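# Move yellow sponge to wide cabinet's drawer, close drawers

## Task

Take the yellow sponge out of whichever drawer holds it and put it in the wide cabinet's open drawer. Afterwards push every drawer fully closed. No cabinet may be shifted far from its spot. The robot must not tip over or finish leaning. Nothing may count on the robot holding it in place at the end.

## Robot and tools

Robot: a Hello Robot Stretch 4, about 1.6 m tall. It has an omni-wheel base (rim no more than 0.23 m from the base origin), a lift on a vertical mast, one arm that telescopes straight forward, a wrist with yaw, pitch and roll, and a two-finger gripper. Cameras: head_camera, head_left_camera, head_right_camera (all on the head) and wrist_camera.

Frames: the base frame has its origin on the floor below the base centre, x forward, y left, z up. hand_pose is reported in this frame and marks a point between the open fingertips; with all wrist joints at zero its axes line up with the base frame. The printed hand position may be slightly wrong. Odometry is the base frame as it stood when the scene began; base_odometry heading runs -3.142 to 3.142, positive to the left, and is from wheel counting only, so slip looks like travel.

execute_actions: argument "actions" is a list holding one action or nothing (nothing just reports state and images). "cameras" picks images: omitted, null or ["all"] gives all; [] gives none. An action contains "base", "joints", or both, plus optional "pace" and "contact_limits"; alternatively it is only {"end_of_arm": "enable_torque"}, which re-powers any wrist or gripper motor that shut itself off. Motions in one action begin together.
- "base": exactly one key, each a relative move from where the base last reported itself: translate_m (metres, forward positive, -2 to 2, no turning), strafe_m (metres, left positive, -2 to 2), rotate_rad (radians, counter-clockwise seen from above positive, -3.2 to 3.2).
- "joints": absolute targets keyed by name, any subset: lift_m 0 to 1.2; arm_m 0 to 0.55 (extension); wrist_yaw_rad -1.134 to 4.276 (0 faces forward, positive turns left, 3.14 tucked back, above 3.4 the arm may block); wrist_pitch_rad -1.117 to 4.259 (0 level, 1.57 pointing down); wrist_roll_rad -1.117 to 4.259 (0 keeps fingers level, positive turns clockwise viewed from behind); gripper_m -0.038 to 0.141 (fingertip gap in metres; negative squeezes them together). Done tolerances: ±0.004 for lift, arm, gripper; ±0.02 yaw and roll; ±0.05 pitch. Targets outside range are clipped and the result notes it; unknown keys or other bad values reject the whole call.
- "pace": "slow", "default", "fast" or "max"; base speed 0.1/0.3/0.4/0.6 m/s and turning 1/2/3/4 rad/s respectively, reduced when the lift is above 0.2 (down to 0.3 m/s and 1 rad/s at lift 1.2).
- "contact_limits": only {"arm_m": value}, 0 (gentlest) to 0.75 (firmest), default 0.5; the arm stops when it pushes harder.
One action runs at most 15 s. Anything you omit may still be driving toward an earlier target. A reported stop cancels the remaining motion calls in that same reply.

wait: "seconds" 0 to 10; nothing new is commanded, then state and images come back.
zoom_image: "camera" plus "region" [x0, y0, x1, y1] in pixels of that camera's most recent full image, top-left origin, at most 504 by 504.
finished_scene: "scene" number (1 or 2); irreversible, reports success and gives the next task.

Result lines: base_status and joint_status describe how each motion ended: "done" (for the base, the wheels completed the turns even if slipping), "off_target" (resting away from target, possibly still pushing), "contact_stop_at_<key>" (met resistance; that part goes slack, a slack lift may sag under load and a slack base may drift), "limit_stop_at_<name>", "time_out", "torque_fault" (wrist motor overloaded and limp until enable_torque). "limit_stop_at_tilt" means over 6 degrees of lean; lift, arm and wheels go slack until the lean eases. "limit_stop_at_own_body" means the joint was about to hit the robot; moving away still works. on_its_own lists things you did not command; "held at" is a held target, not the actual position. lidar_m: 12 distances in metres in 30-degree sectors, first straight ahead, counter-clockwise (4th left, 7th behind, 10th right); "-" is nothing seen or closer than 0.25 m; it sees from roughly 0.15 m up and misses glass, thin legs and much behind. wrist_depth_mm: 7x7 grid of median depths, 100 to 2000 mm, row by row from top left. turned_by_wheels vs turned_by_imu differing by over about 0.1 rad suggests a collision or slip. base_tilt in degrees (forward, right positive) has a fixed bias up to about 1.5. motor_effort is percent of maximum, positive toward higher joint values, with peak in brackets; wheel_0, wheel_1, wheel_2 positive means turning right. Camera calibration is given per camera (OpenCV style, base frame as world).

Gripping: command gripper_m below the object's width; squeezing harder pulls it toward the wrist, opening pushes it out. Gripper reading and "done" do not prove a hold; look for a clear gripper effort change. If fingertips stick on a surface below, raise the lift. Unfolding at scene start: lift_m 0.4 with wrist_yaw_rad 0 together.

Avoid: driving or turning with over 1 kg held and arm_m above 0.2, especially fast; strong steady pushes or pulls with a high gripper or high contact limit (tipping risk); wrist pitch below -0.2 combined with large roll (self-collision); pressing the gripper into things with base or arm (torque faults); dropping the sponge, slamming drawers, shoving cabinets. Loose objects may get nudged occasionally. Fewer seconds of robot motion is better.

Each tool is called after "Call:" in YAML: its name, and indented under it one key for each argument.

## Session

Call:
execute_actions:
  actions: []

Scene clock: 0.00 s.
base_odometry: x=+0.000 y=+0.000 heading=+0.000 (m, m, rad; odometry frame)
turned_by_wheels: +0.000 (rad since the last result)
turned_by_imu: +0.000 (rad since the last result)
base_tilt: forward=-0.1 right=-1.1 (deg)
lidar_m: 2.20 2.17 2.35 1.06 1.03 1.16 1.78 1.75 1.92 1.86 0.94 1.04
base_status: not commanded
joint_positions: lift_m=+0.209 arm_m=+0.001 wrist_yaw_rad=+3.095 wrist_pitch_rad=-0.008 wrist_roll_rad=-0.014 gripper_m=+0.057
joint_status: not commanded
motor_effort: lift_m=+18 arm_m=-1 wrist_yaw_rad=-1 wrist_pitch_rad=-7 wrist_roll_rad=+0 gripper_m=-4 wheel_0=+0 wheel_1=+0 wheel_2=+0 (%)
hand_pose: x=-0.1121 y=+0.1008 z=+0.3891 quat_wxyz=(+0.023, +0.004, -0.007, +1.000) (m; base frame)
wrist_depth_mm: 138 165 1983 - - - 1281 / - 140 1921 - - - 1229 / 106 139 1921 - - 1205 960 / 115 139 1921 - - 1182 960 / 136 1661 1863 - - - 1308 / 1537 1661 213 1618 217 1576 1281 / 1098 1042 1008 142 976 1025 1008
pictures: head_camera, head_left_camera, head_right_camera, wrist_camera
Images, in order (width x height): head_camera 420x560, head_left_camera 420x672, head_right_camera 420x672, wrist_camera 616x392.

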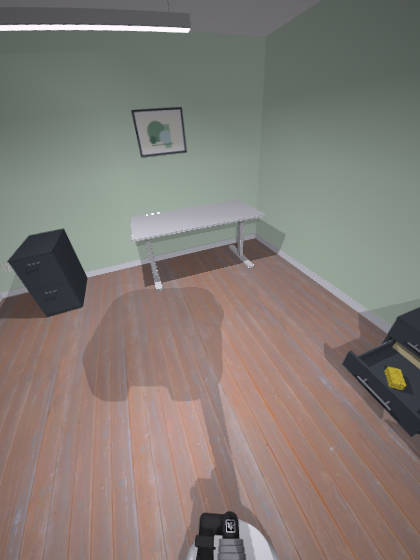

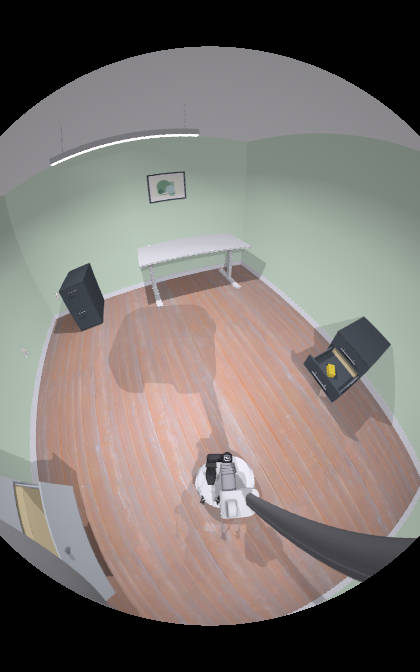

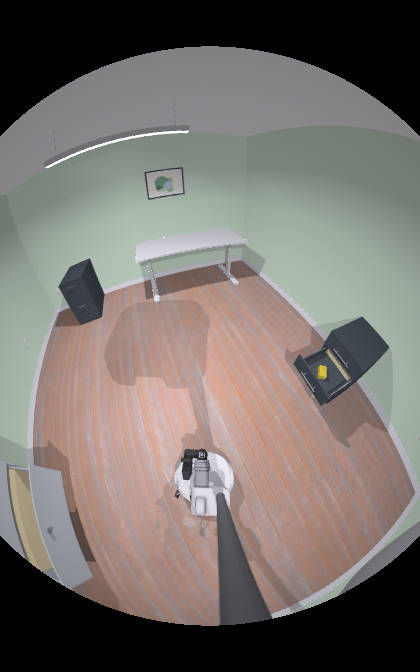

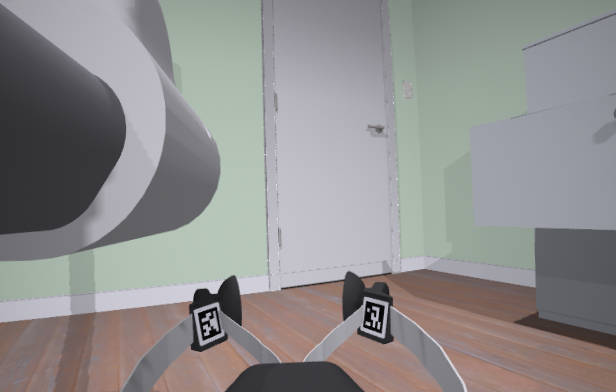

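Call:
zoom_image:
  camera: "head_right_camera"
  region: [270, 300, 410, 430]

Call:
zoom_image:
  camera: "head_left_camera"
  region: [270, 300, 410, 430]

Call:
zoom_image:
  camera: "head_camera"
  region: [320, 290, 420, 450]

Call:
zoom_image:
  camera: "head_right_camera"
  region: [0, 430, 140, 620]

Region (270, 300, 410, 430) of head_right_camera's 420x672 image, scaled by 3.600, with more detail than that image has; it fills the top 468 rows of this view, and the rest is white.

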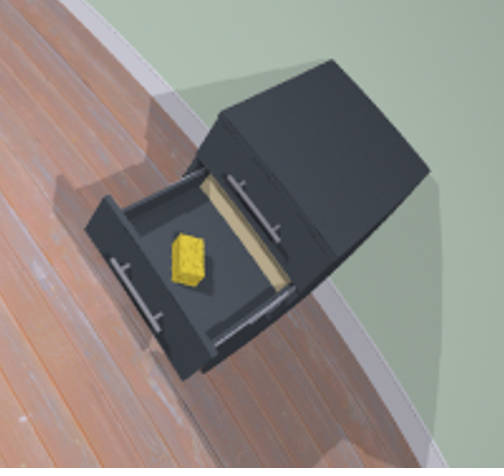

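Region (270, 300, 410, 430) of head_left_camera's 420x672 image, scaled by 3.600, with more detail than that image has; it fills the top 468 rows of this view, and the rest is white.

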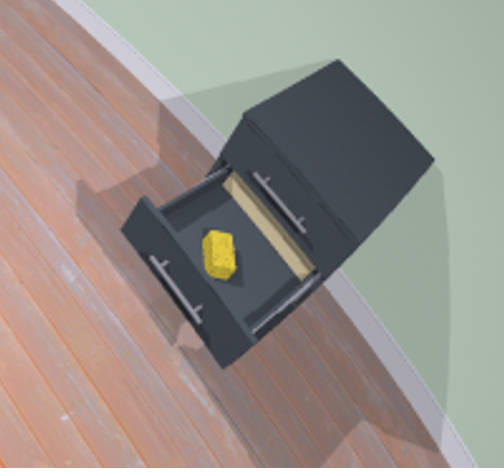

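Region (320, 290, 420, 450) of head_camera's 420x560 image, scaled by 3.150, with more detail than that image has; it fills the left 315 columns of this view, and the rest is white.

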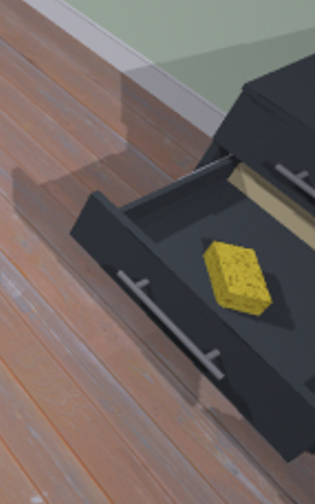

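Region (0, 430, 140, 620) of head_right_camera's 420x672 image, scaled by 2.653, with more detail than that image has; it fills the left 371 columns of this view, and the rest is white.

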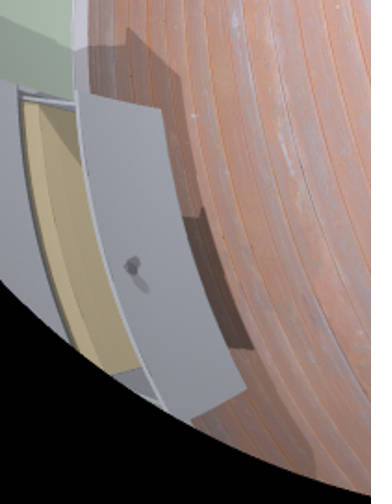

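Call:
execute_actions:
  actions:
    - {"base": {"rotate_rad": -1.215}, "joints": {"lift_m": 0.5, "wrist_yaw_rad": 0}, "pace": "fast"}

Scene clock: 24.73 s.
base_odometry: x=+0.000 y=+0.000 heading=-1.215 (m, m, rad; odometry frame)
turned_by_wheels: -1.215 (rad since the last result)
turned_by_imu: -1.202 (rad since the last result)
base_tilt: forward=-0.1 right=-1.1 (deg)
lidar_m: 0.94 0.96 2.27 2.18 2.42 1.97 1.04 1.10 1.86 1.75 1.79 1.95
base_status: done
joint_positions: lift_m=+0.500 arm_m=+0.001 wrist_yaw_rad=+0.000 wrist_pitch_rad=-0.008 wrist_roll_rad=-0.014 gripper_m=+0.057
joint_status: all done
motor_effort: lift_m=+20(21) arm_m=-1(0) wrist_yaw_rad=-2(1) wrist_pitch_rad=-8(6) wrist_roll_rad=+0(1) gripper_m=+0(2) wheel_0=+1(9) wheel_1=+1(9) wheel_2=+1(7) (%)
hand_pose: x=+0.4605 y=-0.0873 z=+0.6802 quat_wxyz=(+1.000, -0.007, -0.004, +0.000) (m; base frame)
wrist_depth_mm: 1618 1661 1661 1708 1708 1756 1808 / 1576 1576 1618 1661 1708 1756 1808 / 1576 1618 1661 1618 1661 1708 1756 / 1576 1576 1661 1661 1661 1708 1708 / 1576 1008 1255 1618 1708 1756 1808 / 1537 1025 213 1661 216 1708 1708 / 699 707 904 141 1576 1618 1661
pictures: head_camera, head_left_camera, head_right_camera, wrist_camera
camera_calibration (this result's frames):
wrist_camera: T_world_to_cam=[[-0.0302839, -0.999524, 0.0058305, -0.0853126], [0.0416443, -0.00708982, -0.999107, 0.731811], [0.998673, -0.0300141, 0.0418392, -0.263917], [0, 0, 0, 1]] pos_world=[0.230508, -0.0880048, 0.742698]
Images, in order (width x height): head_camera 420x560, head_left_camera 420x672, head_right_camera 420x672, wrist_camera 616x392.

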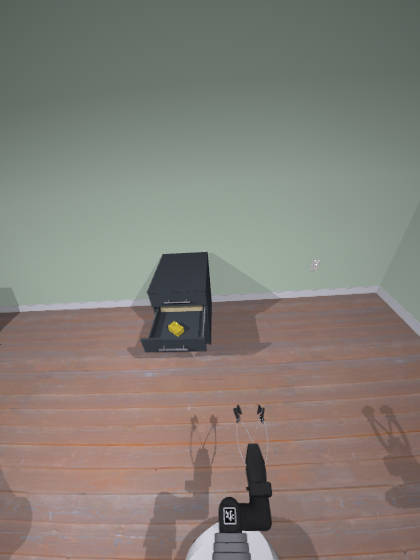

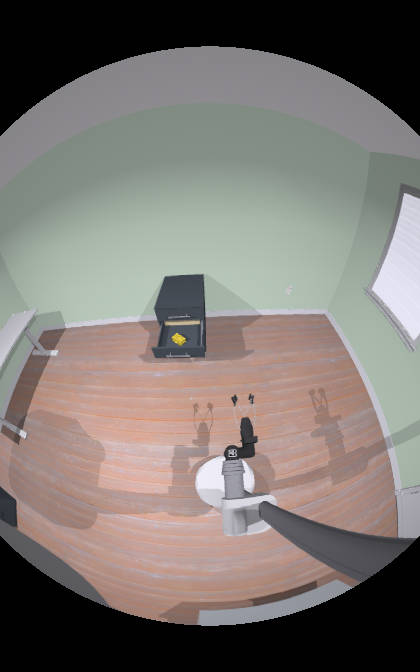

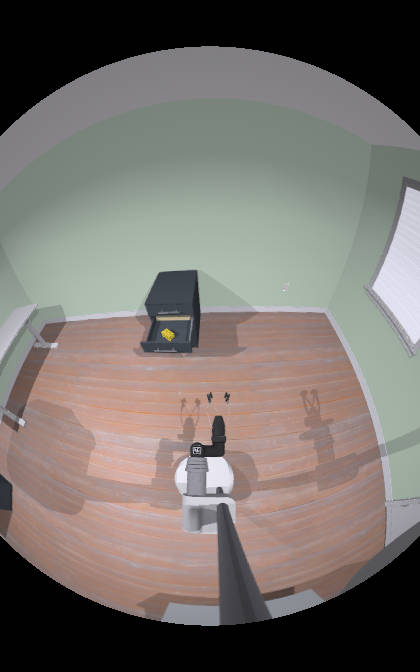

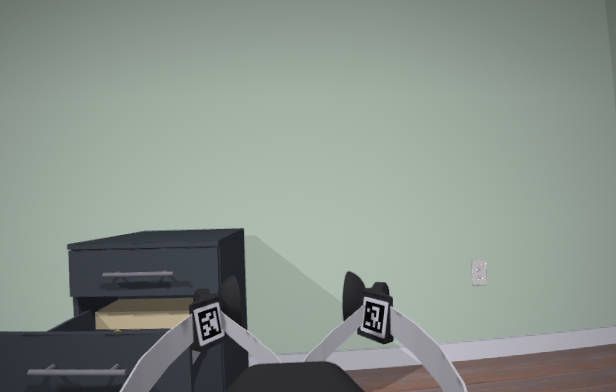

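Call:
zoom_image:
  camera: "head_camera"
  region: [120, 240, 240, 370]

Call:
zoom_image:
  camera: "wrist_camera"
  region: [0, 200, 280, 392]

Region (120, 240, 240, 370) of head_camera's 420x560 image, scaled by 3.877, with more detail than that image has; it fills the left 465 columns of this view, and the rest is white.

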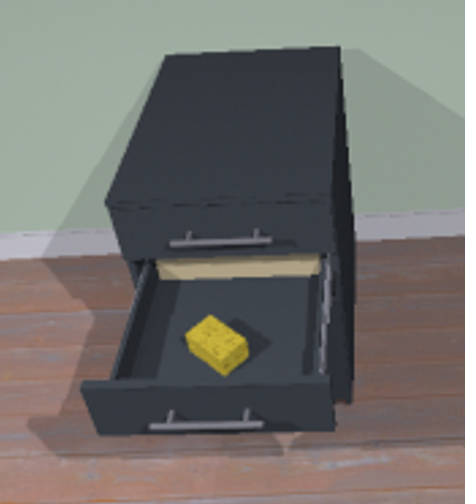

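Region (0, 200, 280, 392) of wrist_camera's 616x392 image, scaled by 1.800; it fills the top 346 rows of this view, and the rest is white.

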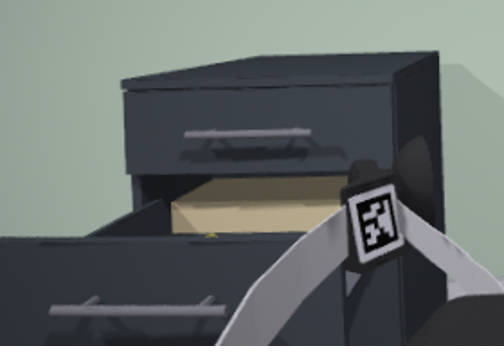

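Call:
execute_actions:
  actions:
    - {"base": {"strafe_m": 0.362}, "joints": {"lift_m": 0.72, "wrist_pitch_rad": 1.57, "wrist_roll_rad": -0.8, "gripper_m": 0.12, "arm_m": 0.3}, "pace": "fast"}
  cameras: ["head_camera", "wrist_camera"]

Scene clock: 53.70 s.
base_odometry: x=+0.339 y=+0.126 heading=-1.215 (m, m, rad; odometry frame)
turned_by_wheels: +0.000 (rad since the last result)
turned_by_imu: -0.001 (rad since the last result)
base_tilt: forward=+0.0 right=-1.1 (deg)
lidar_m: 0.91 1.91 1.89 1.81 2.10 2.00 1.06 1.10 1.50 2.12 2.14 1.93
base_status: done
joint_positions: lift_m=+0.720 arm_m=+0.299 wrist_yaw_rad=+0.000 wrist_pitch_rad=+1.570 wrist_roll_rad=-0.800 gripper_m=+0.120
joint_status: all done
motor_effort: lift_m=+20(21) arm_m=+6(7) wrist_yaw_rad=-1(1) wrist_pitch_rad=+2(6) wrist_roll_rad=-1(7) gripper_m=-6(0) wheel_0=+1(12) wheel_1=+2(11) wheel_2=+1(4) (%)
hand_pose: x=+0.4703 y=-0.0874 z=+0.6096 quat_wxyz=(+0.652, -0.275, +0.651, +0.275) (m; base frame)
wrist_depth_mm: 831 842 842 842 854 831 866 / 820 820 831 866 842 854 866 / 809 820 842 854 842 866 866 / 820 831 842 831 842 842 866 / 820 820 831 831 854 866 866 / 603 603 820 831 209 842 842 / 609 591 683 141 854 854 854
pictures: head_camera, wrist_camera
camera_calibration (this result's frames):
wrist_camera: T_world_to_cam=[[0.711293, -0.702188, 0.03154, -0.423133], [-0.701325, -0.711986, -0.0349202, 0.360822], [0.0469766, 0.00271869, -0.998892, 0.814105], [0, 0, 0, 1]] pos_world=[0.515781, -0.0424316, 0.839149]
Images, in order (width x height): head_camera 420x560, wrist_camera 616x392.

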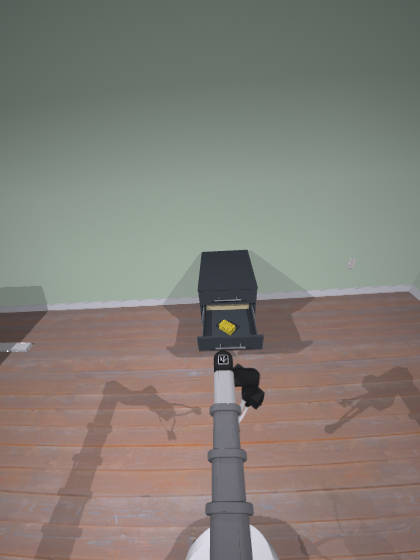

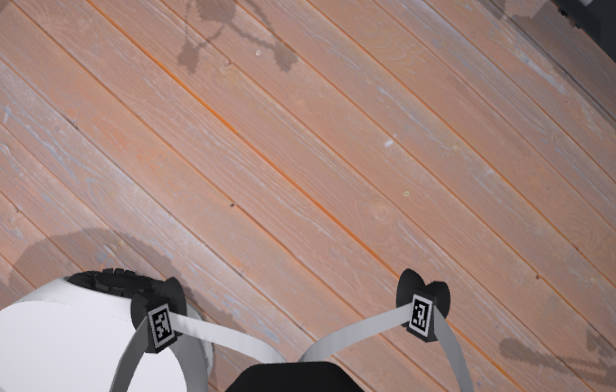

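Call:
zoom_image:
  camera: "head_camera"
  region: [180, 280, 280, 380]

Region (180, 280, 280, 380) of head_camera's 420x560 image, scaled by 5.040, with more detail than that image has.

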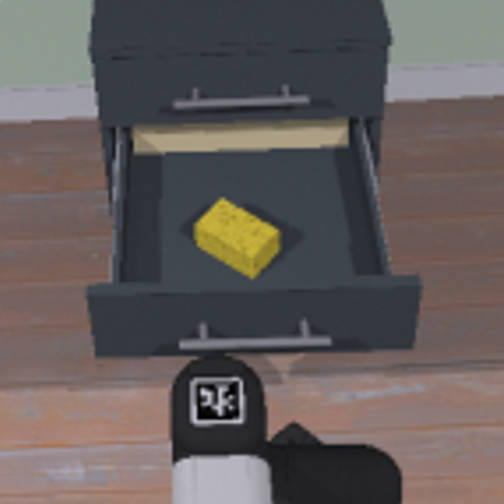

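Call:
execute_actions:
  actions:
    - {"base": {"translate_m": 0.47}, "joints": {"arm_m": 0.447, "wrist_roll_rad": -0.88}, "pace": "fast"}
  cameras: ["head_camera", "wrist_camera"]

Scene clock: 65.63 s.
base_odometry: x=+0.503 y=-0.314 heading=-1.214 (m, m, rad; odometry frame)
turned_by_wheels: +0.000 (rad since the last result)
turned_by_imu: -0.002 (rad since the last result)
base_tilt: forward=-0.1 right=-1.1 (deg)
lidar_m: 0.44 0.49 1.89 1.81 1.88 2.47 1.54 1.57 2.21 2.08 2.00 0.48
base_status: done
joint_positions: lift_m=+0.720 arm_m=+0.446 wrist_yaw_rad=+0.000 wrist_pitch_rad=+1.570 wrist_roll_rad=-0.880 gripper_m=+0.120
joint_status: all done
motor_effort: lift_m=+20(20) arm_m=+5(7) wrist_yaw_rad=-1(0) wrist_pitch_rad=+0(3) wrist_roll_rad=-2(3) gripper_m=+0(1) wheel_0=+0(8) wheel_1=+1(5) wheel_2=+1(7) (%)
hand_pose: x=+0.6172 y=-0.0874 z=+0.6096 quat_wxyz=(+0.640, -0.301, +0.640, +0.301) (m; base frame)
wrist_depth_mm: 831 831 842 418 266 196 195 / 809 831 442 449 296 227 194 / 809 436 445 445 445 270 216 / 362 436 439 402 442 320 255 / 809 373 442 439 449 430 310 / 723 330 436 439 209 842 866 / 603 647 332 141 831 854 842
pictures: head_camera, wrist_camera
camera_calibration (this result's frames):
wrist_camera: T_world_to_cam=[[0.765145, -0.6431, 0.0312372, -0.555497], [-0.642204, -0.765756, -0.0345323, 0.422414], [0.0461278, 0.00636157, -0.998915, 0.808062], [0, 0, 0, 1]] pos_world=[0.659038, -0.0389147, 0.839125]
Images, in order (width x height): head_camera 420x560, wrist_camera 616x392.

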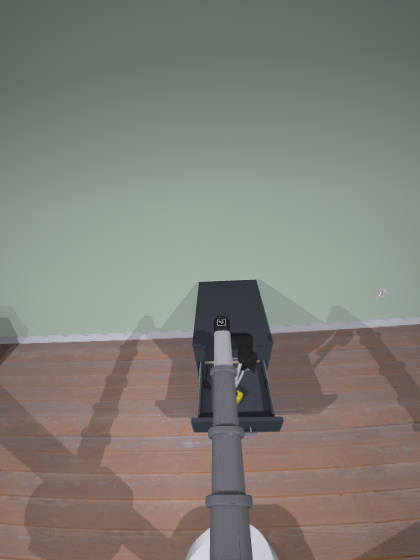

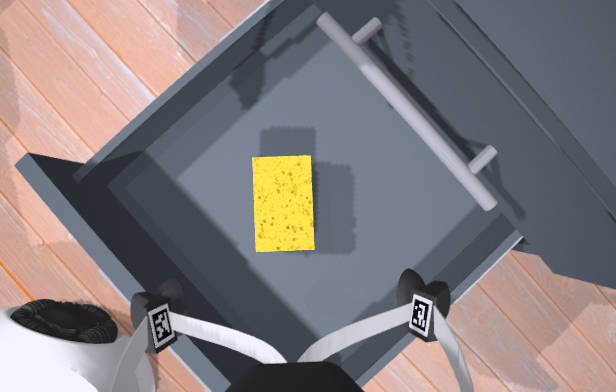

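Call:
execute_actions:
  actions:
    - {"base": {"strafe_m": 0.062}, "joints": {"arm_m": 0.481, "wrist_roll_rad": -0.9, "lift_m": 0.6}}
  cameras: ["head_camera", "wrist_camera"]

Scene clock: 89.60 s.
base_odometry: x=+0.561 y=-0.293 heading=-1.214 (m, m, rad; odometry frame)
turned_by_wheels: +0.000 (rad since the last result)
turned_by_imu: -0.001 (rad since the last result)
base_tilt: forward=-0.1 right=-1.0 (deg)
lidar_m: 0.44 1.44 1.82 1.74 1.84 2.50 1.53 1.58 2.28 2.12 2.00 0.46
base_status: done
joint_positions: lift_m=+0.600 arm_m=+0.480 wrist_yaw_rad=+0.000 wrist_pitch_rad=+1.570 wrist_roll_rad=-0.899 gripper_m=+0.120
joint_status: all done
motor_effort: lift_m=+15(19) arm_m=+6(6) wrist_yaw_rad=-1(1) wrist_pitch_rad=+2(0) wrist_roll_rad=-1(3) gripper_m=-1(3) wheel_0=+1(12) wheel_1=+0(8) wheel_2=+1(1) (%)
hand_pose: x=+0.6511 y=-0.0874 z=+0.4899 quat_wxyz=(+0.637, -0.308, +0.637, +0.307) (m; base frame)
wrist_depth_mm: 707 707 715 309 193 147 - / 691 707 294 325 327 154 143 / 707 314 324 327 325 172 166 / 707 319 322 325 329 330 178 / 289 317 320 278 327 330 327 / 266 297 319 276 209 327 327 / 234 267 317 141 324 325 301
pictures: head_camera, wrist_camera
camera_calibration (this result's frames):
wrist_camera: T_world_to_cam=[[0.777728, -0.627823, 0.0312468, -0.584612], [-0.626916, -0.778322, -0.0345198, 0.429038], [0.0459924, 0.00725788, -0.998915, 0.687168], [0, 0, 0, 1]] pos_world=[0.692036, -0.0380912, 0.7195]
Images, in order (width x height): head_camera 420x560, wrist_camera 616x392.

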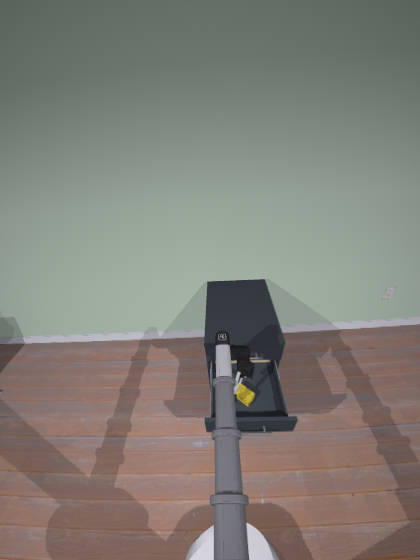

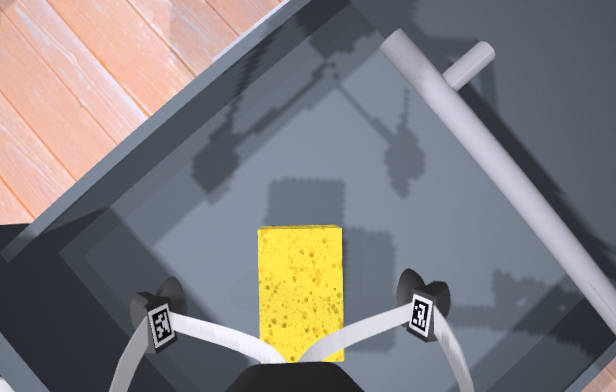

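Call:
execute_actions:
  actions:
    - {"joints": {"lift_m": 0.532}}
  cameras: ["wrist_camera"]

Scene clock: 99.10 s.
base_odometry: x=+0.561 y=-0.293 heading=-1.214 (m, m, rad; odometry frame)
turned_by_wheels: +0.000 (rad since the last result)
turned_by_imu: -0.001 (rad since the last result)
base_tilt: forward=-0.2 right=-1.1 (deg)
lidar_m: 0.44 1.42 1.84 1.74 1.81 2.49 1.53 1.58 2.27 2.14 2.00 0.49
base_status: not commanded
joint_positions: lift_m=+0.532 arm_m=+0.480 wrist_yaw_rad=+0.000 wrist_pitch_rad=+1.570 wrist_roll_rad=-0.899 gripper_m=+0.120
joint_status: all done
motor_effort: lift_m=+15(14) arm_m=+6(6) wrist_yaw_rad=-1(1) wrist_pitch_rad=+0(1) wrist_roll_rad=-2(2) gripper_m=-2(4) wheel_0=+1(1) wheel_1=+0(0) wheel_2=+1(1) (%)
hand_pose: x=+0.6511 y=-0.0874 z=+0.4219 quat_wxyz=(+0.637, -0.308, +0.637, +0.307) (m; base frame)
wrist_depth_mm: 640 640 220 257 260 150 - / 634 200 255 258 259 260 143 / 200 247 256 256 258 260 252 / 224 252 252 257 257 259 260 / 249 250 253 211 257 258 259 / 248 249 251 209 210 258 259 / 232 249 250 141 255 257 259
pictures: wrist_camera
camera_calibration (this result's frames):
wrist_camera: T_world_to_cam=[[0.777728, -0.627823, 0.0312468, -0.58249], [-0.626916, -0.778322, -0.0345198, 0.426692], [0.0459924, 0.00725788, -0.998915, 0.619252], [0, 0, 0, 1]] pos_world=[0.692038, -0.0380912, 0.65151]
Images, in order (width x height): wrist_camera 616x392.

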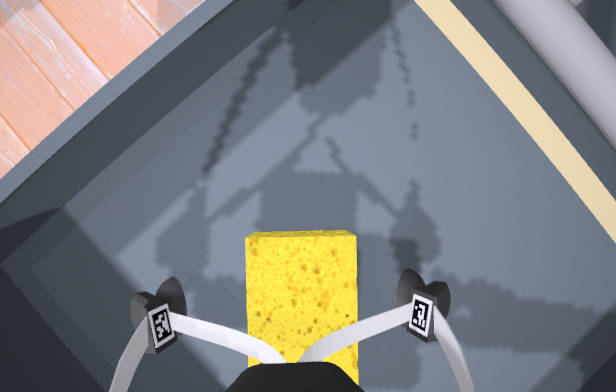

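Call:
execute_actions:
  actions:
    - {"joints": {"gripper_m": 0.025}}
  cameras: ["wrist_camera"]

Scene clock: 102.63 s.
base_odometry: x=+0.561 y=-0.293 heading=-1.214 (m, m, rad; odometry frame)
turned_by_wheels: +0.000 (rad since the last result)
turned_by_imu: -0.001 (rad since the last result)
base_tilt: forward=+0.0 right=-1.1 (deg)
lidar_m: 0.46 1.42 1.84 1.74 1.83 2.49 1.55 1.59 2.29 2.13 1.99 0.47
base_status: not commanded
joint_positions: lift_m=+0.532 arm_m=+0.480 wrist_yaw_rad=+0.000 wrist_pitch_rad=+1.570 wrist_roll_rad=-0.899 gripper_m=+0.026
joint_status: all done
motor_effort: lift_m=+15(15) arm_m=+6(5) wrist_yaw_rad=-1(1) wrist_pitch_rad=+0(1) wrist_roll_rad=-1(2) gripper_m=-25(20) wheel_0=+1(1) wheel_1=+0(0) wheel_2=+1(1) (%)
hand_pose: x=+0.6511 y=-0.0874 z=+0.4219 quat_wxyz=(+0.637, -0.308, +0.637, +0.307) (m; base frame)
wrist_depth_mm: 647 647 219 259 262 231 - / 634 201 255 256 258 262 144 / 200 247 254 255 259 262 250 / 224 252 254 256 258 260 262 / 249 251 252 200 257 258 259 / 249 250 198 200 195 257 257 / 232 248 198 147 254 256 257
pictures: wrist_camera
camera_calibration (this result's frames):
wrist_camera: T_world_to_cam=[[0.777728, -0.627824, 0.0312468, -0.58249], [-0.626916, -0.778322, -0.0345198, 0.426692], [0.0459924, 0.00725787, -0.998915, 0.619252], [0, 0, 0, 1]] pos_world=[0.692038, -0.0380912, 0.65151]
Images, in order (width x height): wrist_camera 616x392.

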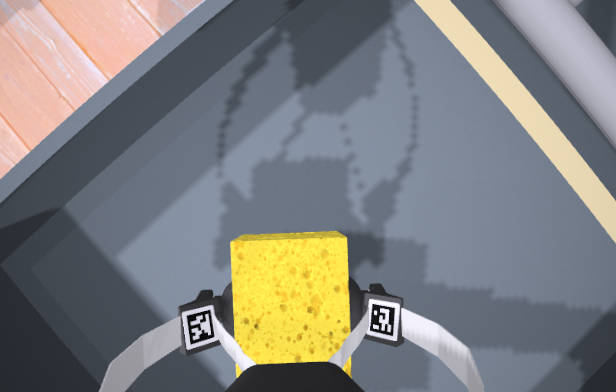

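Call:
execute_actions:
  actions:
    - {"joints": {"lift_m": 0.68}, "pace": "fast"}
  cameras: ["wrist_camera"]

Call:
execute_actions:
  actions:
    - {"base": {"rotate_rad": -2.5}, "joints": {"lift_m": 0.9, "arm_m": 0.2, "wrist_roll_rad": 0}, "pace": "fast"}

Scene clock: 127.70 s.
base_odometry: x=+0.561 y=-0.293 heading=-1.214 (m, m, rad; odometry frame)
turned_by_wheels: +0.000 (rad since the last result)
turned_by_imu: -0.002 (rad since the last result)
base_tilt: forward=+0.0 right=-1.0 (deg)
lidar_m: 0.46 1.44 1.82 1.74 1.82 2.50 1.55 1.59 2.28 2.14 1.99 0.48
base_status: not commanded
joint_positions: lift_m=+0.680 arm_m=+0.480 wrist_yaw_rad=+0.000 wrist_pitch_rad=+1.570 wrist_roll_rad=-0.899 gripper_m=+0.026
joint_status: all done
motor_effort: lift_m=+20(21) arm_m=+6(5) wrist_yaw_rad=+0(0) wrist_pitch_rad=+1(0) wrist_roll_rad=-2(2) gripper_m=-26(25) wheel_0=+1(1) wheel_1=+0(0) wheel_2=+1(1) (%)
hand_pose: x=+0.6511 y=-0.0874 z=+0.5695 quat_wxyz=(+0.637, -0.308, +0.637, +0.307) (m; base frame)
wrist_depth_mm: 788 788 809 355 205 153 - / 788 798 809 407 231 172 153 / 788 788 399 410 268 207 166 / 768 399 397 404 407 237 193 / 307 394 402 199 407 291 230 / 314 345 198 200 196 407 282 / 615 289 197 147 402 345 798
pictures: wrist_camera
camera_calibration (this result's frames):
wrist_camera: T_world_to_cam=[[0.777728, -0.627824, 0.0312468, -0.587104], [-0.626916, -0.778322, -0.0345198, 0.43179], [0.0459924, 0.00725788, -0.998915, 0.766689], [0, 0, 0, 1]] pos_world=[0.692042, -0.0380912, 0.799108]
Images, in order (width x height): wrist_camera 616x392.

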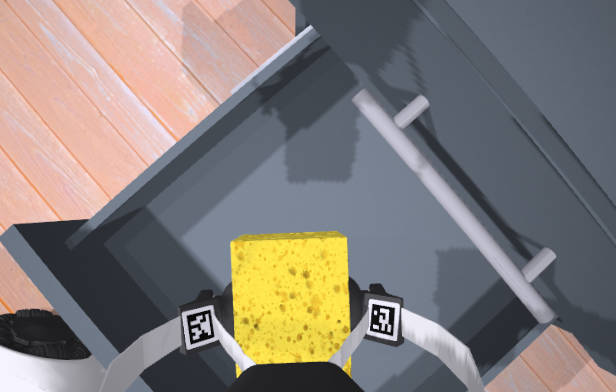

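Scene clock: 129.97 s.
base_odometry: x=+0.561 y=-0.293 heading=+2.569 (m, m, rad; odometry frame)
turned_by_wheels: -2.500 (rad since the last result)
turned_by_imu: -2.472 (rad since the last result)
base_tilt: forward=-0.1 right=-1.1 (deg)
lidar_m: 1.63 2.21 2.12 1.79 0.44 0.44 1.48 1.80 1.75 2.28 2.41 1.53
base_status: done
joint_positions: lift_m=+0.900 arm_m=+0.201 wrist_yaw_rad=+0.000 wrist_pitch_rad=+1.570 wrist_roll_rad=-0.001 gripper_m=+0.026
joint_status: all done
motor_effort: lift_m=+20(22) arm_m=-6(7) wrist_yaw_rad=-1(2) wrist_pitch_rad=+0(3) wrist_roll_rad=+2(7) gripper_m=-24(27) wheel_0=+0(6) wheel_1=-1(9) wheel_2=+0(8) (%)
hand_pose: x=+0.3722 y=-0.0874 z=+0.7896 quat_wxyz=(+0.707, +0.000, +0.707, +0.000) (m; base frame)
wrist_depth_mm: 991 1025 1025 1025 1042 1060 1060 / 991 991 1042 1008 1025 1025 1042 / 1008 1025 1008 1042 1060 1060 1060 / 991 991 1025 1042 1025 1042 1042 / 991 976 1008 200 1042 1042 1042 / 991 991 198 199 195 1042 1042 / 991 991 197 147 991 1042 1042
pictures: head_camera, head_left_camera, head_right_camera, wrist_camera
camera_calibration (this result's frames):
wrist_camera: T_world_to_cam=[[-0.0071405, -0.999506, 0.0306226, -0.116925], [-0.999373, 0.00607068, -0.0348875, 0.471999], [0.0346844, -0.0308525, -0.998922, 1.00018], [0, 0, 0, 1]] pos_world=[0.436177, -0.0888741, 1.01915]
Images, in order (width x height): head_camera 420x560, head_left_camera 420x672, head_right_camera 420x672, wrist_camera 616x392.

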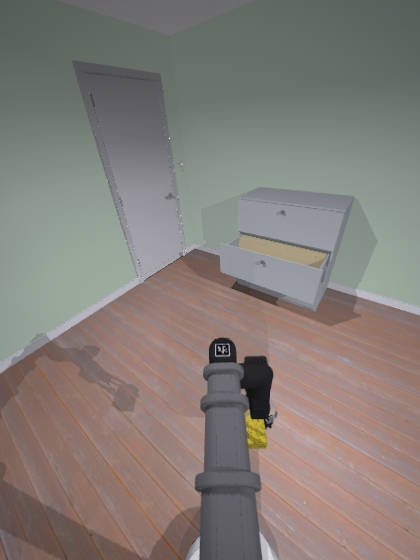

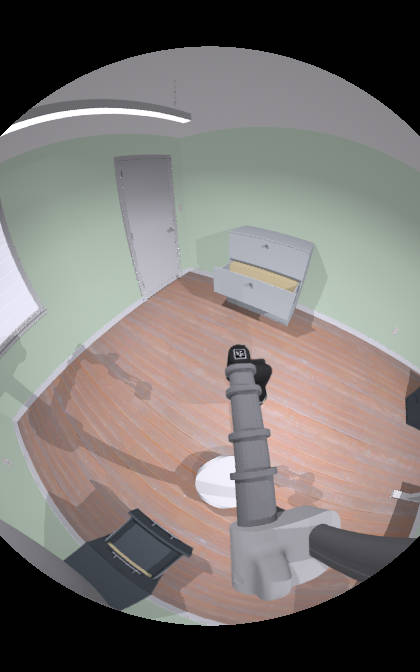

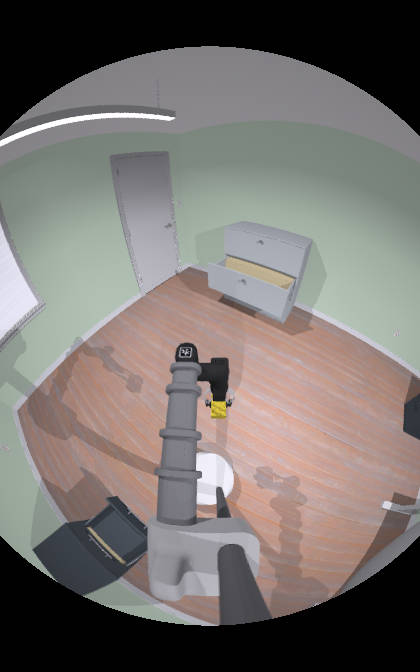

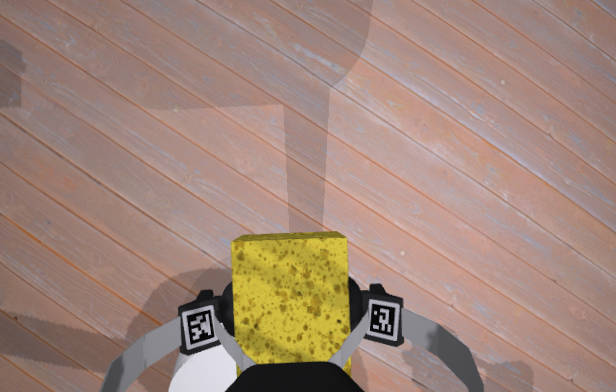

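Call:
zoom_image:
  camera: "head_camera"
  region: [205, 175, 365, 325]

Region (205, 175, 365, 325) of head_camera's 420x560 image, scaled by 3.150, with more detail than that image has; it fills the top 472 rows of this view, and the rest is white.

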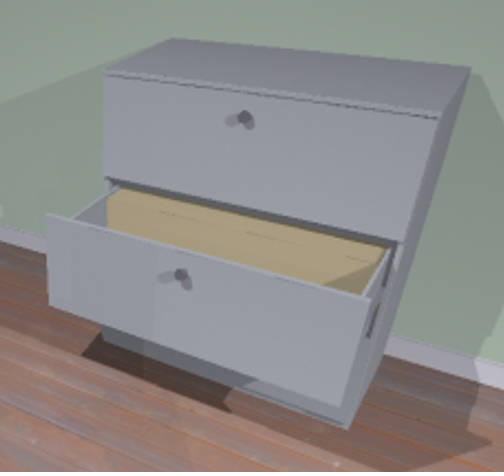

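Call:
execute_actions:
  actions:
    - {"base": {"translate_m": 1.27}, "pace": "fast"}
  cameras: []

Call:
execute_actions:
  actions:
    - {"base": {"rotate_rad": -0.63}, "pace": "fast"}

Scene clock: 152.20 s.
base_odometry: x=-0.506 y=+0.396 heading=+2.569 (m, m, rad; odometry frame)
turned_by_wheels: +0.000 (rad since the last result)
turned_by_imu: -0.002 (rad since the last result)
base_tilt: forward=-0.1 right=-1.0 (deg)
lidar_m: 0.55 1.42 1.40 1.53 2.26 1.56 1.58 2.62 2.62 0.65 0.48 0.49
base_status: done
joint_positions: lift_m=+0.900 arm_m=+0.201 wrist_yaw_rad=+0.000 wrist_pitch_rad=+1.570 wrist_roll_rad=-0.001 gripper_m=+0.026
joint_status: not commanded
motor_effort: lift_m=+20(20) arm_m=-6(6) wrist_yaw_rad=-1(1) wrist_pitch_rad=+0(1) wrist_roll_rad=+2(1) gripper_m=-26(28) wheel_0=+1(5) wheel_1=-1(5) wheel_2=+1(11) (%)
hand_pose: x=+0.3721 y=-0.0874 z=+0.7896 quat_wxyz=(+0.707, +0.000, +0.707, +0.000) (m; base frame)
wrist_depth_mm: 991 1008 418 554 654 609 508 / 991 1008 1008 397 634 647 597 / 991 1025 1025 1008 399 647 647 / 976 1008 1042 1025 1025 384 647 / 976 1008 1025 200 1008 654 384 / 991 991 198 200 196 1042 1042 / 960 960 198 147 1008 1025 1060
pictures: none
No camera images: the call's "cameras" was empty. Leave "cameras" out to get every camera's image.

Scene clock: 153.63 s.
base_odometry: x=-0.506 y=+0.396 heading=+1.939 (m, m, rad; odometry frame)
turned_by_wheels: -0.630 (rad since the last result)
turned_by_imu: -0.623 (rad since the last result)
base_tilt: forward=-0.1 right=-1.0 (deg)
lidar_m: 0.49 0.52 1.47 1.42 1.49 2.02 1.84 1.57 2.62 2.59 0.72 0.52
base_status: done
joint_positions: lift_m=+0.900 arm_m=+0.201 wrist_yaw_rad=+0.000 wrist_pitch_rad=+1.570 wrist_roll_rad=-0.001 gripper_m=+0.026
joint_status: not commanded
motor_effort: lift_m=+20(20) arm_m=-5(5) wrist_yaw_rad=-1(1) wrist_pitch_rad=+0(1) wrist_roll_rad=+2(1) gripper_m=-23(24) wheel_0=-1(1) wheel_1=+0(4) wheel_2=+0(5) (%)
hand_pose: x=+0.3721 y=-0.0874 z=+0.7896 quat_wxyz=(+0.707, +0.000, +0.707, +0.000) (m; base frame)
wrist_depth_mm: 615 621 627 634 634 640 559 / 615 615 615 640 640 640 525 / 410 445 477 436 544 569 820 / 976 991 1025 1008 1008 1025 1060 / 991 976 1008 200 1025 1042 1042 / 991 1008 199 200 195 1042 1060 / 991 1008 198 147 1025 1042 1042
pictures: head_camera, head_left_camera, head_right_camera, wrist_camera
camera_calibration (this result's frames):
wrist_camera: T_world_to_cam=[[-0.00714079, -0.999506, 0.0306226, -0.116925], [-0.999373, 0.00607097, -0.0348874, 0.471949], [0.0346842, -0.0308525, -0.998922, 1.00018], [0, 0, 0, 1]] pos_world=[0.436127, -0.0888741, 1.01915]
Images, in order (width x height): head_camera 420x560, head_left_camera 420x672, head_right_camera 420x672, wrist_camera 616x392.

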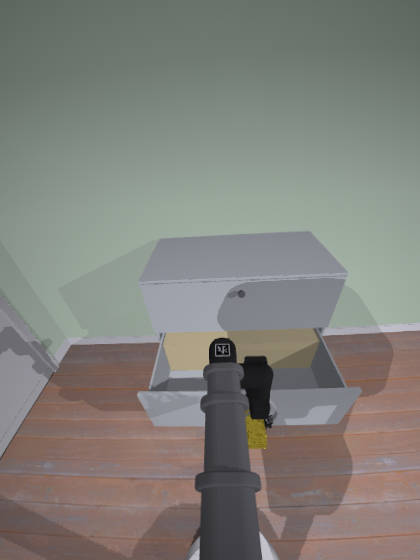

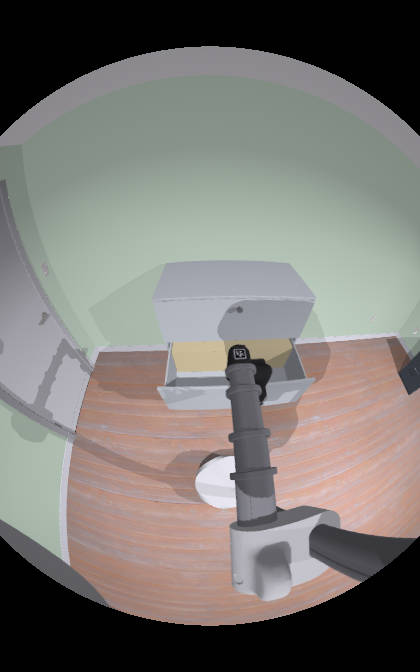

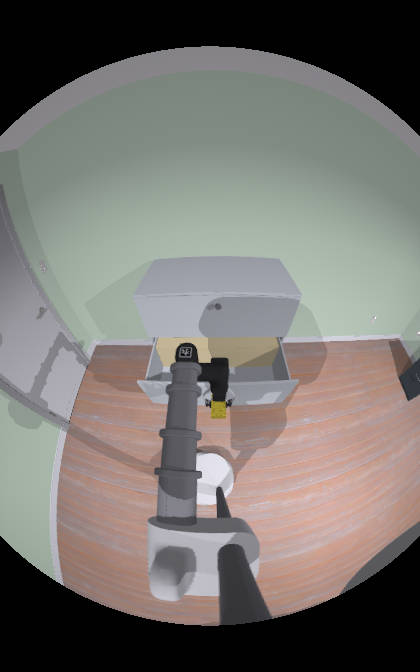

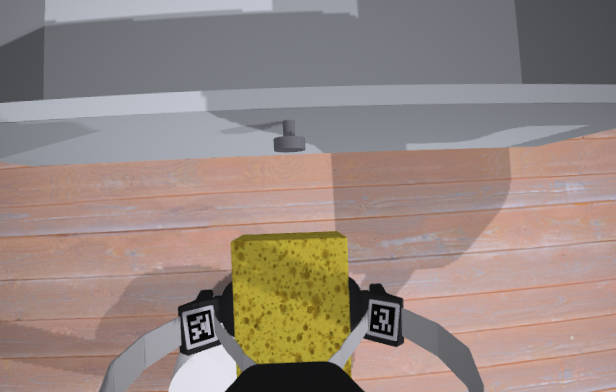

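Call:
execute_actions:
  actions:
    - {"joints": {"arm_m": 0.49, "lift_m": 0.81}, "pace": "fast"}
  cameras: ["head_camera", "wrist_camera"]

Scene clock: 185.43 s.
base_odometry: x=-0.506 y=+0.396 heading=+1.939 (m, m, rad; odometry frame)
turned_by_wheels: +0.000 (rad since the last result)
turned_by_imu: -0.001 (rad since the last result)
base_tilt: forward=+0.0 right=-1.0 (deg)
lidar_m: 0.49 0.51 1.48 1.41 1.48 2.01 1.84 1.56 2.62 2.60 0.72 0.51
base_status: not commanded
joint_positions: lift_m=+0.810 arm_m=+0.489 wrist_yaw_rad=+0.000 wrist_pitch_rad=+1.570 wrist_roll_rad=-0.001 gripper_m=+0.026
joint_status: all done
motor_effort: lift_m=+15(17) arm_m=+6(7) wrist_yaw_rad=-2(1) wrist_pitch_rad=+2(9) wrist_roll_rad=+2(2) gripper_m=-25(22) wheel_0=-1(1) wheel_1=+0(0) wheel_2=+1(1) (%)
hand_pose: x=+0.6601 y=-0.0874 z=+0.7000 quat_wxyz=(+0.707, +0.000, +0.707, +0.000) (m; base frame)
wrist_depth_mm: 287 291 290 296 298 301 307 / 287 289 293 296 298 304 303 / 442 477 517 539 539 544 535 / 512 530 535 535 549 544 549 / 521 530 530 200 549 549 549 / 521 530 198 198 195 544 554 / 459 407 197 147 410 387 402
pictures: head_camera, wrist_camera
camera_calibration (this result's frames):
wrist_camera: T_world_to_cam=[[-0.00710209, -0.999506, 0.0306231, -0.11215], [-0.999375, 0.00603432, -0.0348206, 0.756603], [0.0346186, -0.0308513, -0.998924, 0.900733], [0, 0, 0, 1]] pos_world=[0.724152, -0.0888717, 0.929544]
Images, in order (width x height): head_camera 420x560, wrist_camera 616x392.

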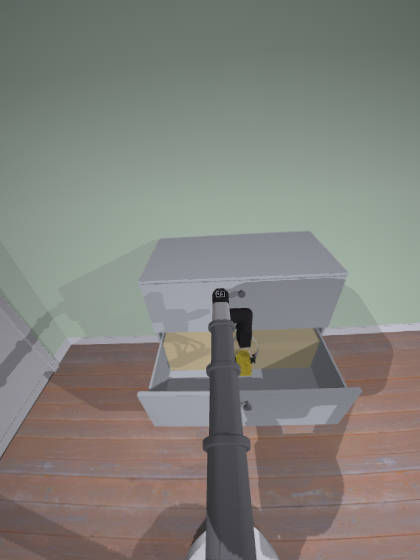

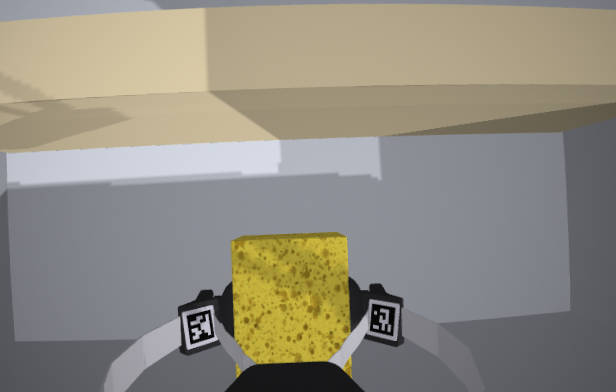

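Call:
execute_actions:
  actions:
    - {"joints": {"lift_m": 0.525}}
  cameras: ["head_camera", "wrist_camera", "head_right_camera"]

Scene clock: 193.90 s.
base_odometry: x=-0.506 y=+0.396 heading=+1.939 (m, m, rad; odometry frame)
turned_by_wheels: +0.000 (rad since the last result)
turned_by_imu: -0.002 (rad since the last result)
base_tilt: forward=-0.1 right=-1.0 (deg)
lidar_m: 0.48 0.52 1.47 1.43 1.49 2.01 1.84 1.57 2.61 2.57 0.71 0.49
base_status: not commanded
joint_positions: lift_m=+0.525 arm_m=+0.489 wrist_yaw_rad=+0.000 wrist_pitch_rad=+1.570 wrist_roll_rad=-0.001 gripper_m=+0.026
joint_status: all done
motor_effort: lift_m=+15(14) arm_m=+5(5) wrist_yaw_rad=-1(1) wrist_pitch_rad=+1(0) wrist_roll_rad=+1(2) gripper_m=-26(24) wheel_0=+0(1) wheel_1=+0(0) wheel_2=+1(1) (%)
hand_pose: x=+0.6601 y=-0.0874 z=+0.4149 quat_wxyz=(+0.707, +0.000, +0.707, +0.000) (m; base frame)
wrist_depth_mm: 178 186 189 191 196 203 211 / 247 248 250 253 257 259 262 / 246 249 252 253 256 260 259 / 246 246 251 252 255 255 259 / 244 248 248 200 254 257 259 / 245 246 198 199 195 257 258 / 243 245 197 147 253 255 258
pictures: head_camera, head_right_camera, wrist_camera
camera_calibration (this result's frames):
wrist_camera: T_world_to_cam=[[-0.0071019, -0.999506, 0.0306231, -0.103422], [-0.999375, 0.00603414, -0.0348206, 0.746682], [0.0346186, -0.0308512, -0.998924, 0.616022], [0, 0, 0, 1]] pos_world=[0.724155, -0.0888717, 0.644527]
Images, in order (width x height): head_camera 420x560, head_right_camera 420x672, wrist_camera 616x392.

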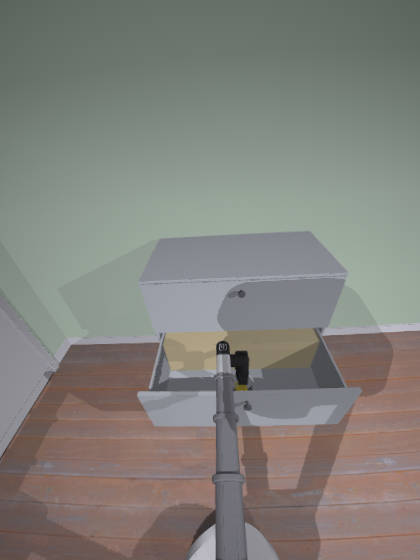

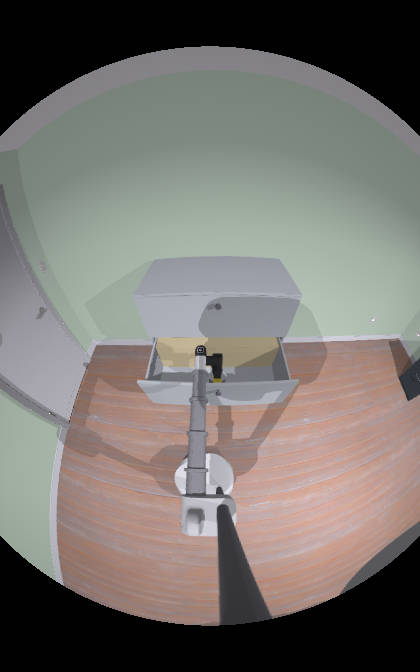

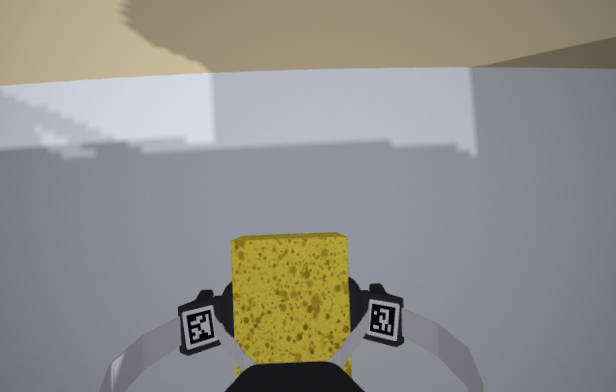

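Call:
execute_actions:
  actions:
    - {"joints": {"gripper_m": 0.085}}
  cameras: ["wrist_camera"]

Scene clock: 197.33 s.
base_odometry: x=-0.506 y=+0.396 heading=+1.939 (m, m, rad; odometry frame)
turned_by_wheels: +0.000 (rad since the last result)
turned_by_imu: -0.001 (rad since the last result)
base_tilt: forward=-0.1 right=-1.1 (deg)
lidar_m: 0.48 0.52 1.49 1.43 1.48 2.02 1.85 1.58 2.62 2.60 0.71 0.52
base_status: not commanded
joint_positions: lift_m=+0.525 arm_m=+0.489 wrist_yaw_rad=+0.000 wrist_pitch_rad=+1.570 wrist_roll_rad=-0.001 gripper_m=+0.085
joint_status: all done
motor_effort: lift_m=+15(15) arm_m=+5(5) wrist_yaw_rad=-1(2) wrist_pitch_rad=+0(0) wrist_roll_rad=+1(1) gripper_m=-5(26) wheel_0=+0(0) wheel_1=+0(0) wheel_2=+1(1) (%)
hand_pose: x=+0.6601 y=-0.0874 z=+0.4149 quat_wxyz=(+0.707, +0.000, +0.707, +0.000) (m; base frame)
wrist_depth_mm: 179 185 188 192 195 203 212 / 246 248 252 254 256 259 262 / 245 250 250 253 255 257 260 / 246 247 250 253 255 258 260 / 247 247 249 208 255 257 260 / 243 246 206 206 200 256 258 / 243 245 246 142 253 255 259
pictures: wrist_camera
camera_calibration (this result's frames):
wrist_camera: T_world_to_cam=[[-0.00710196, -0.999506, 0.0306231, -0.103422], [-0.999375, 0.00603419, -0.0348206, 0.746683], [0.0346186, -0.0308512, -0.998924, 0.616022], [0, 0, 0, 1]] pos_world=[0.724156, -0.0888717, 0.644527]
Images, in order (width x height): wrist_camera 616x392.

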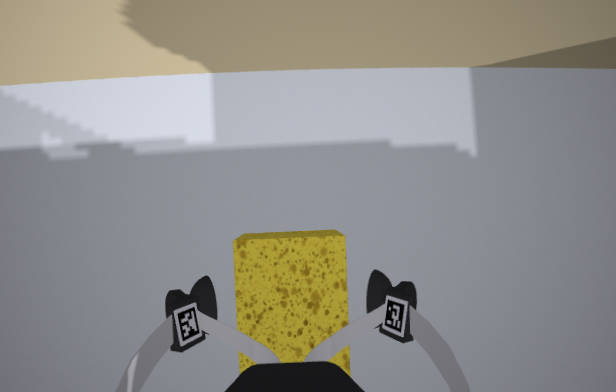

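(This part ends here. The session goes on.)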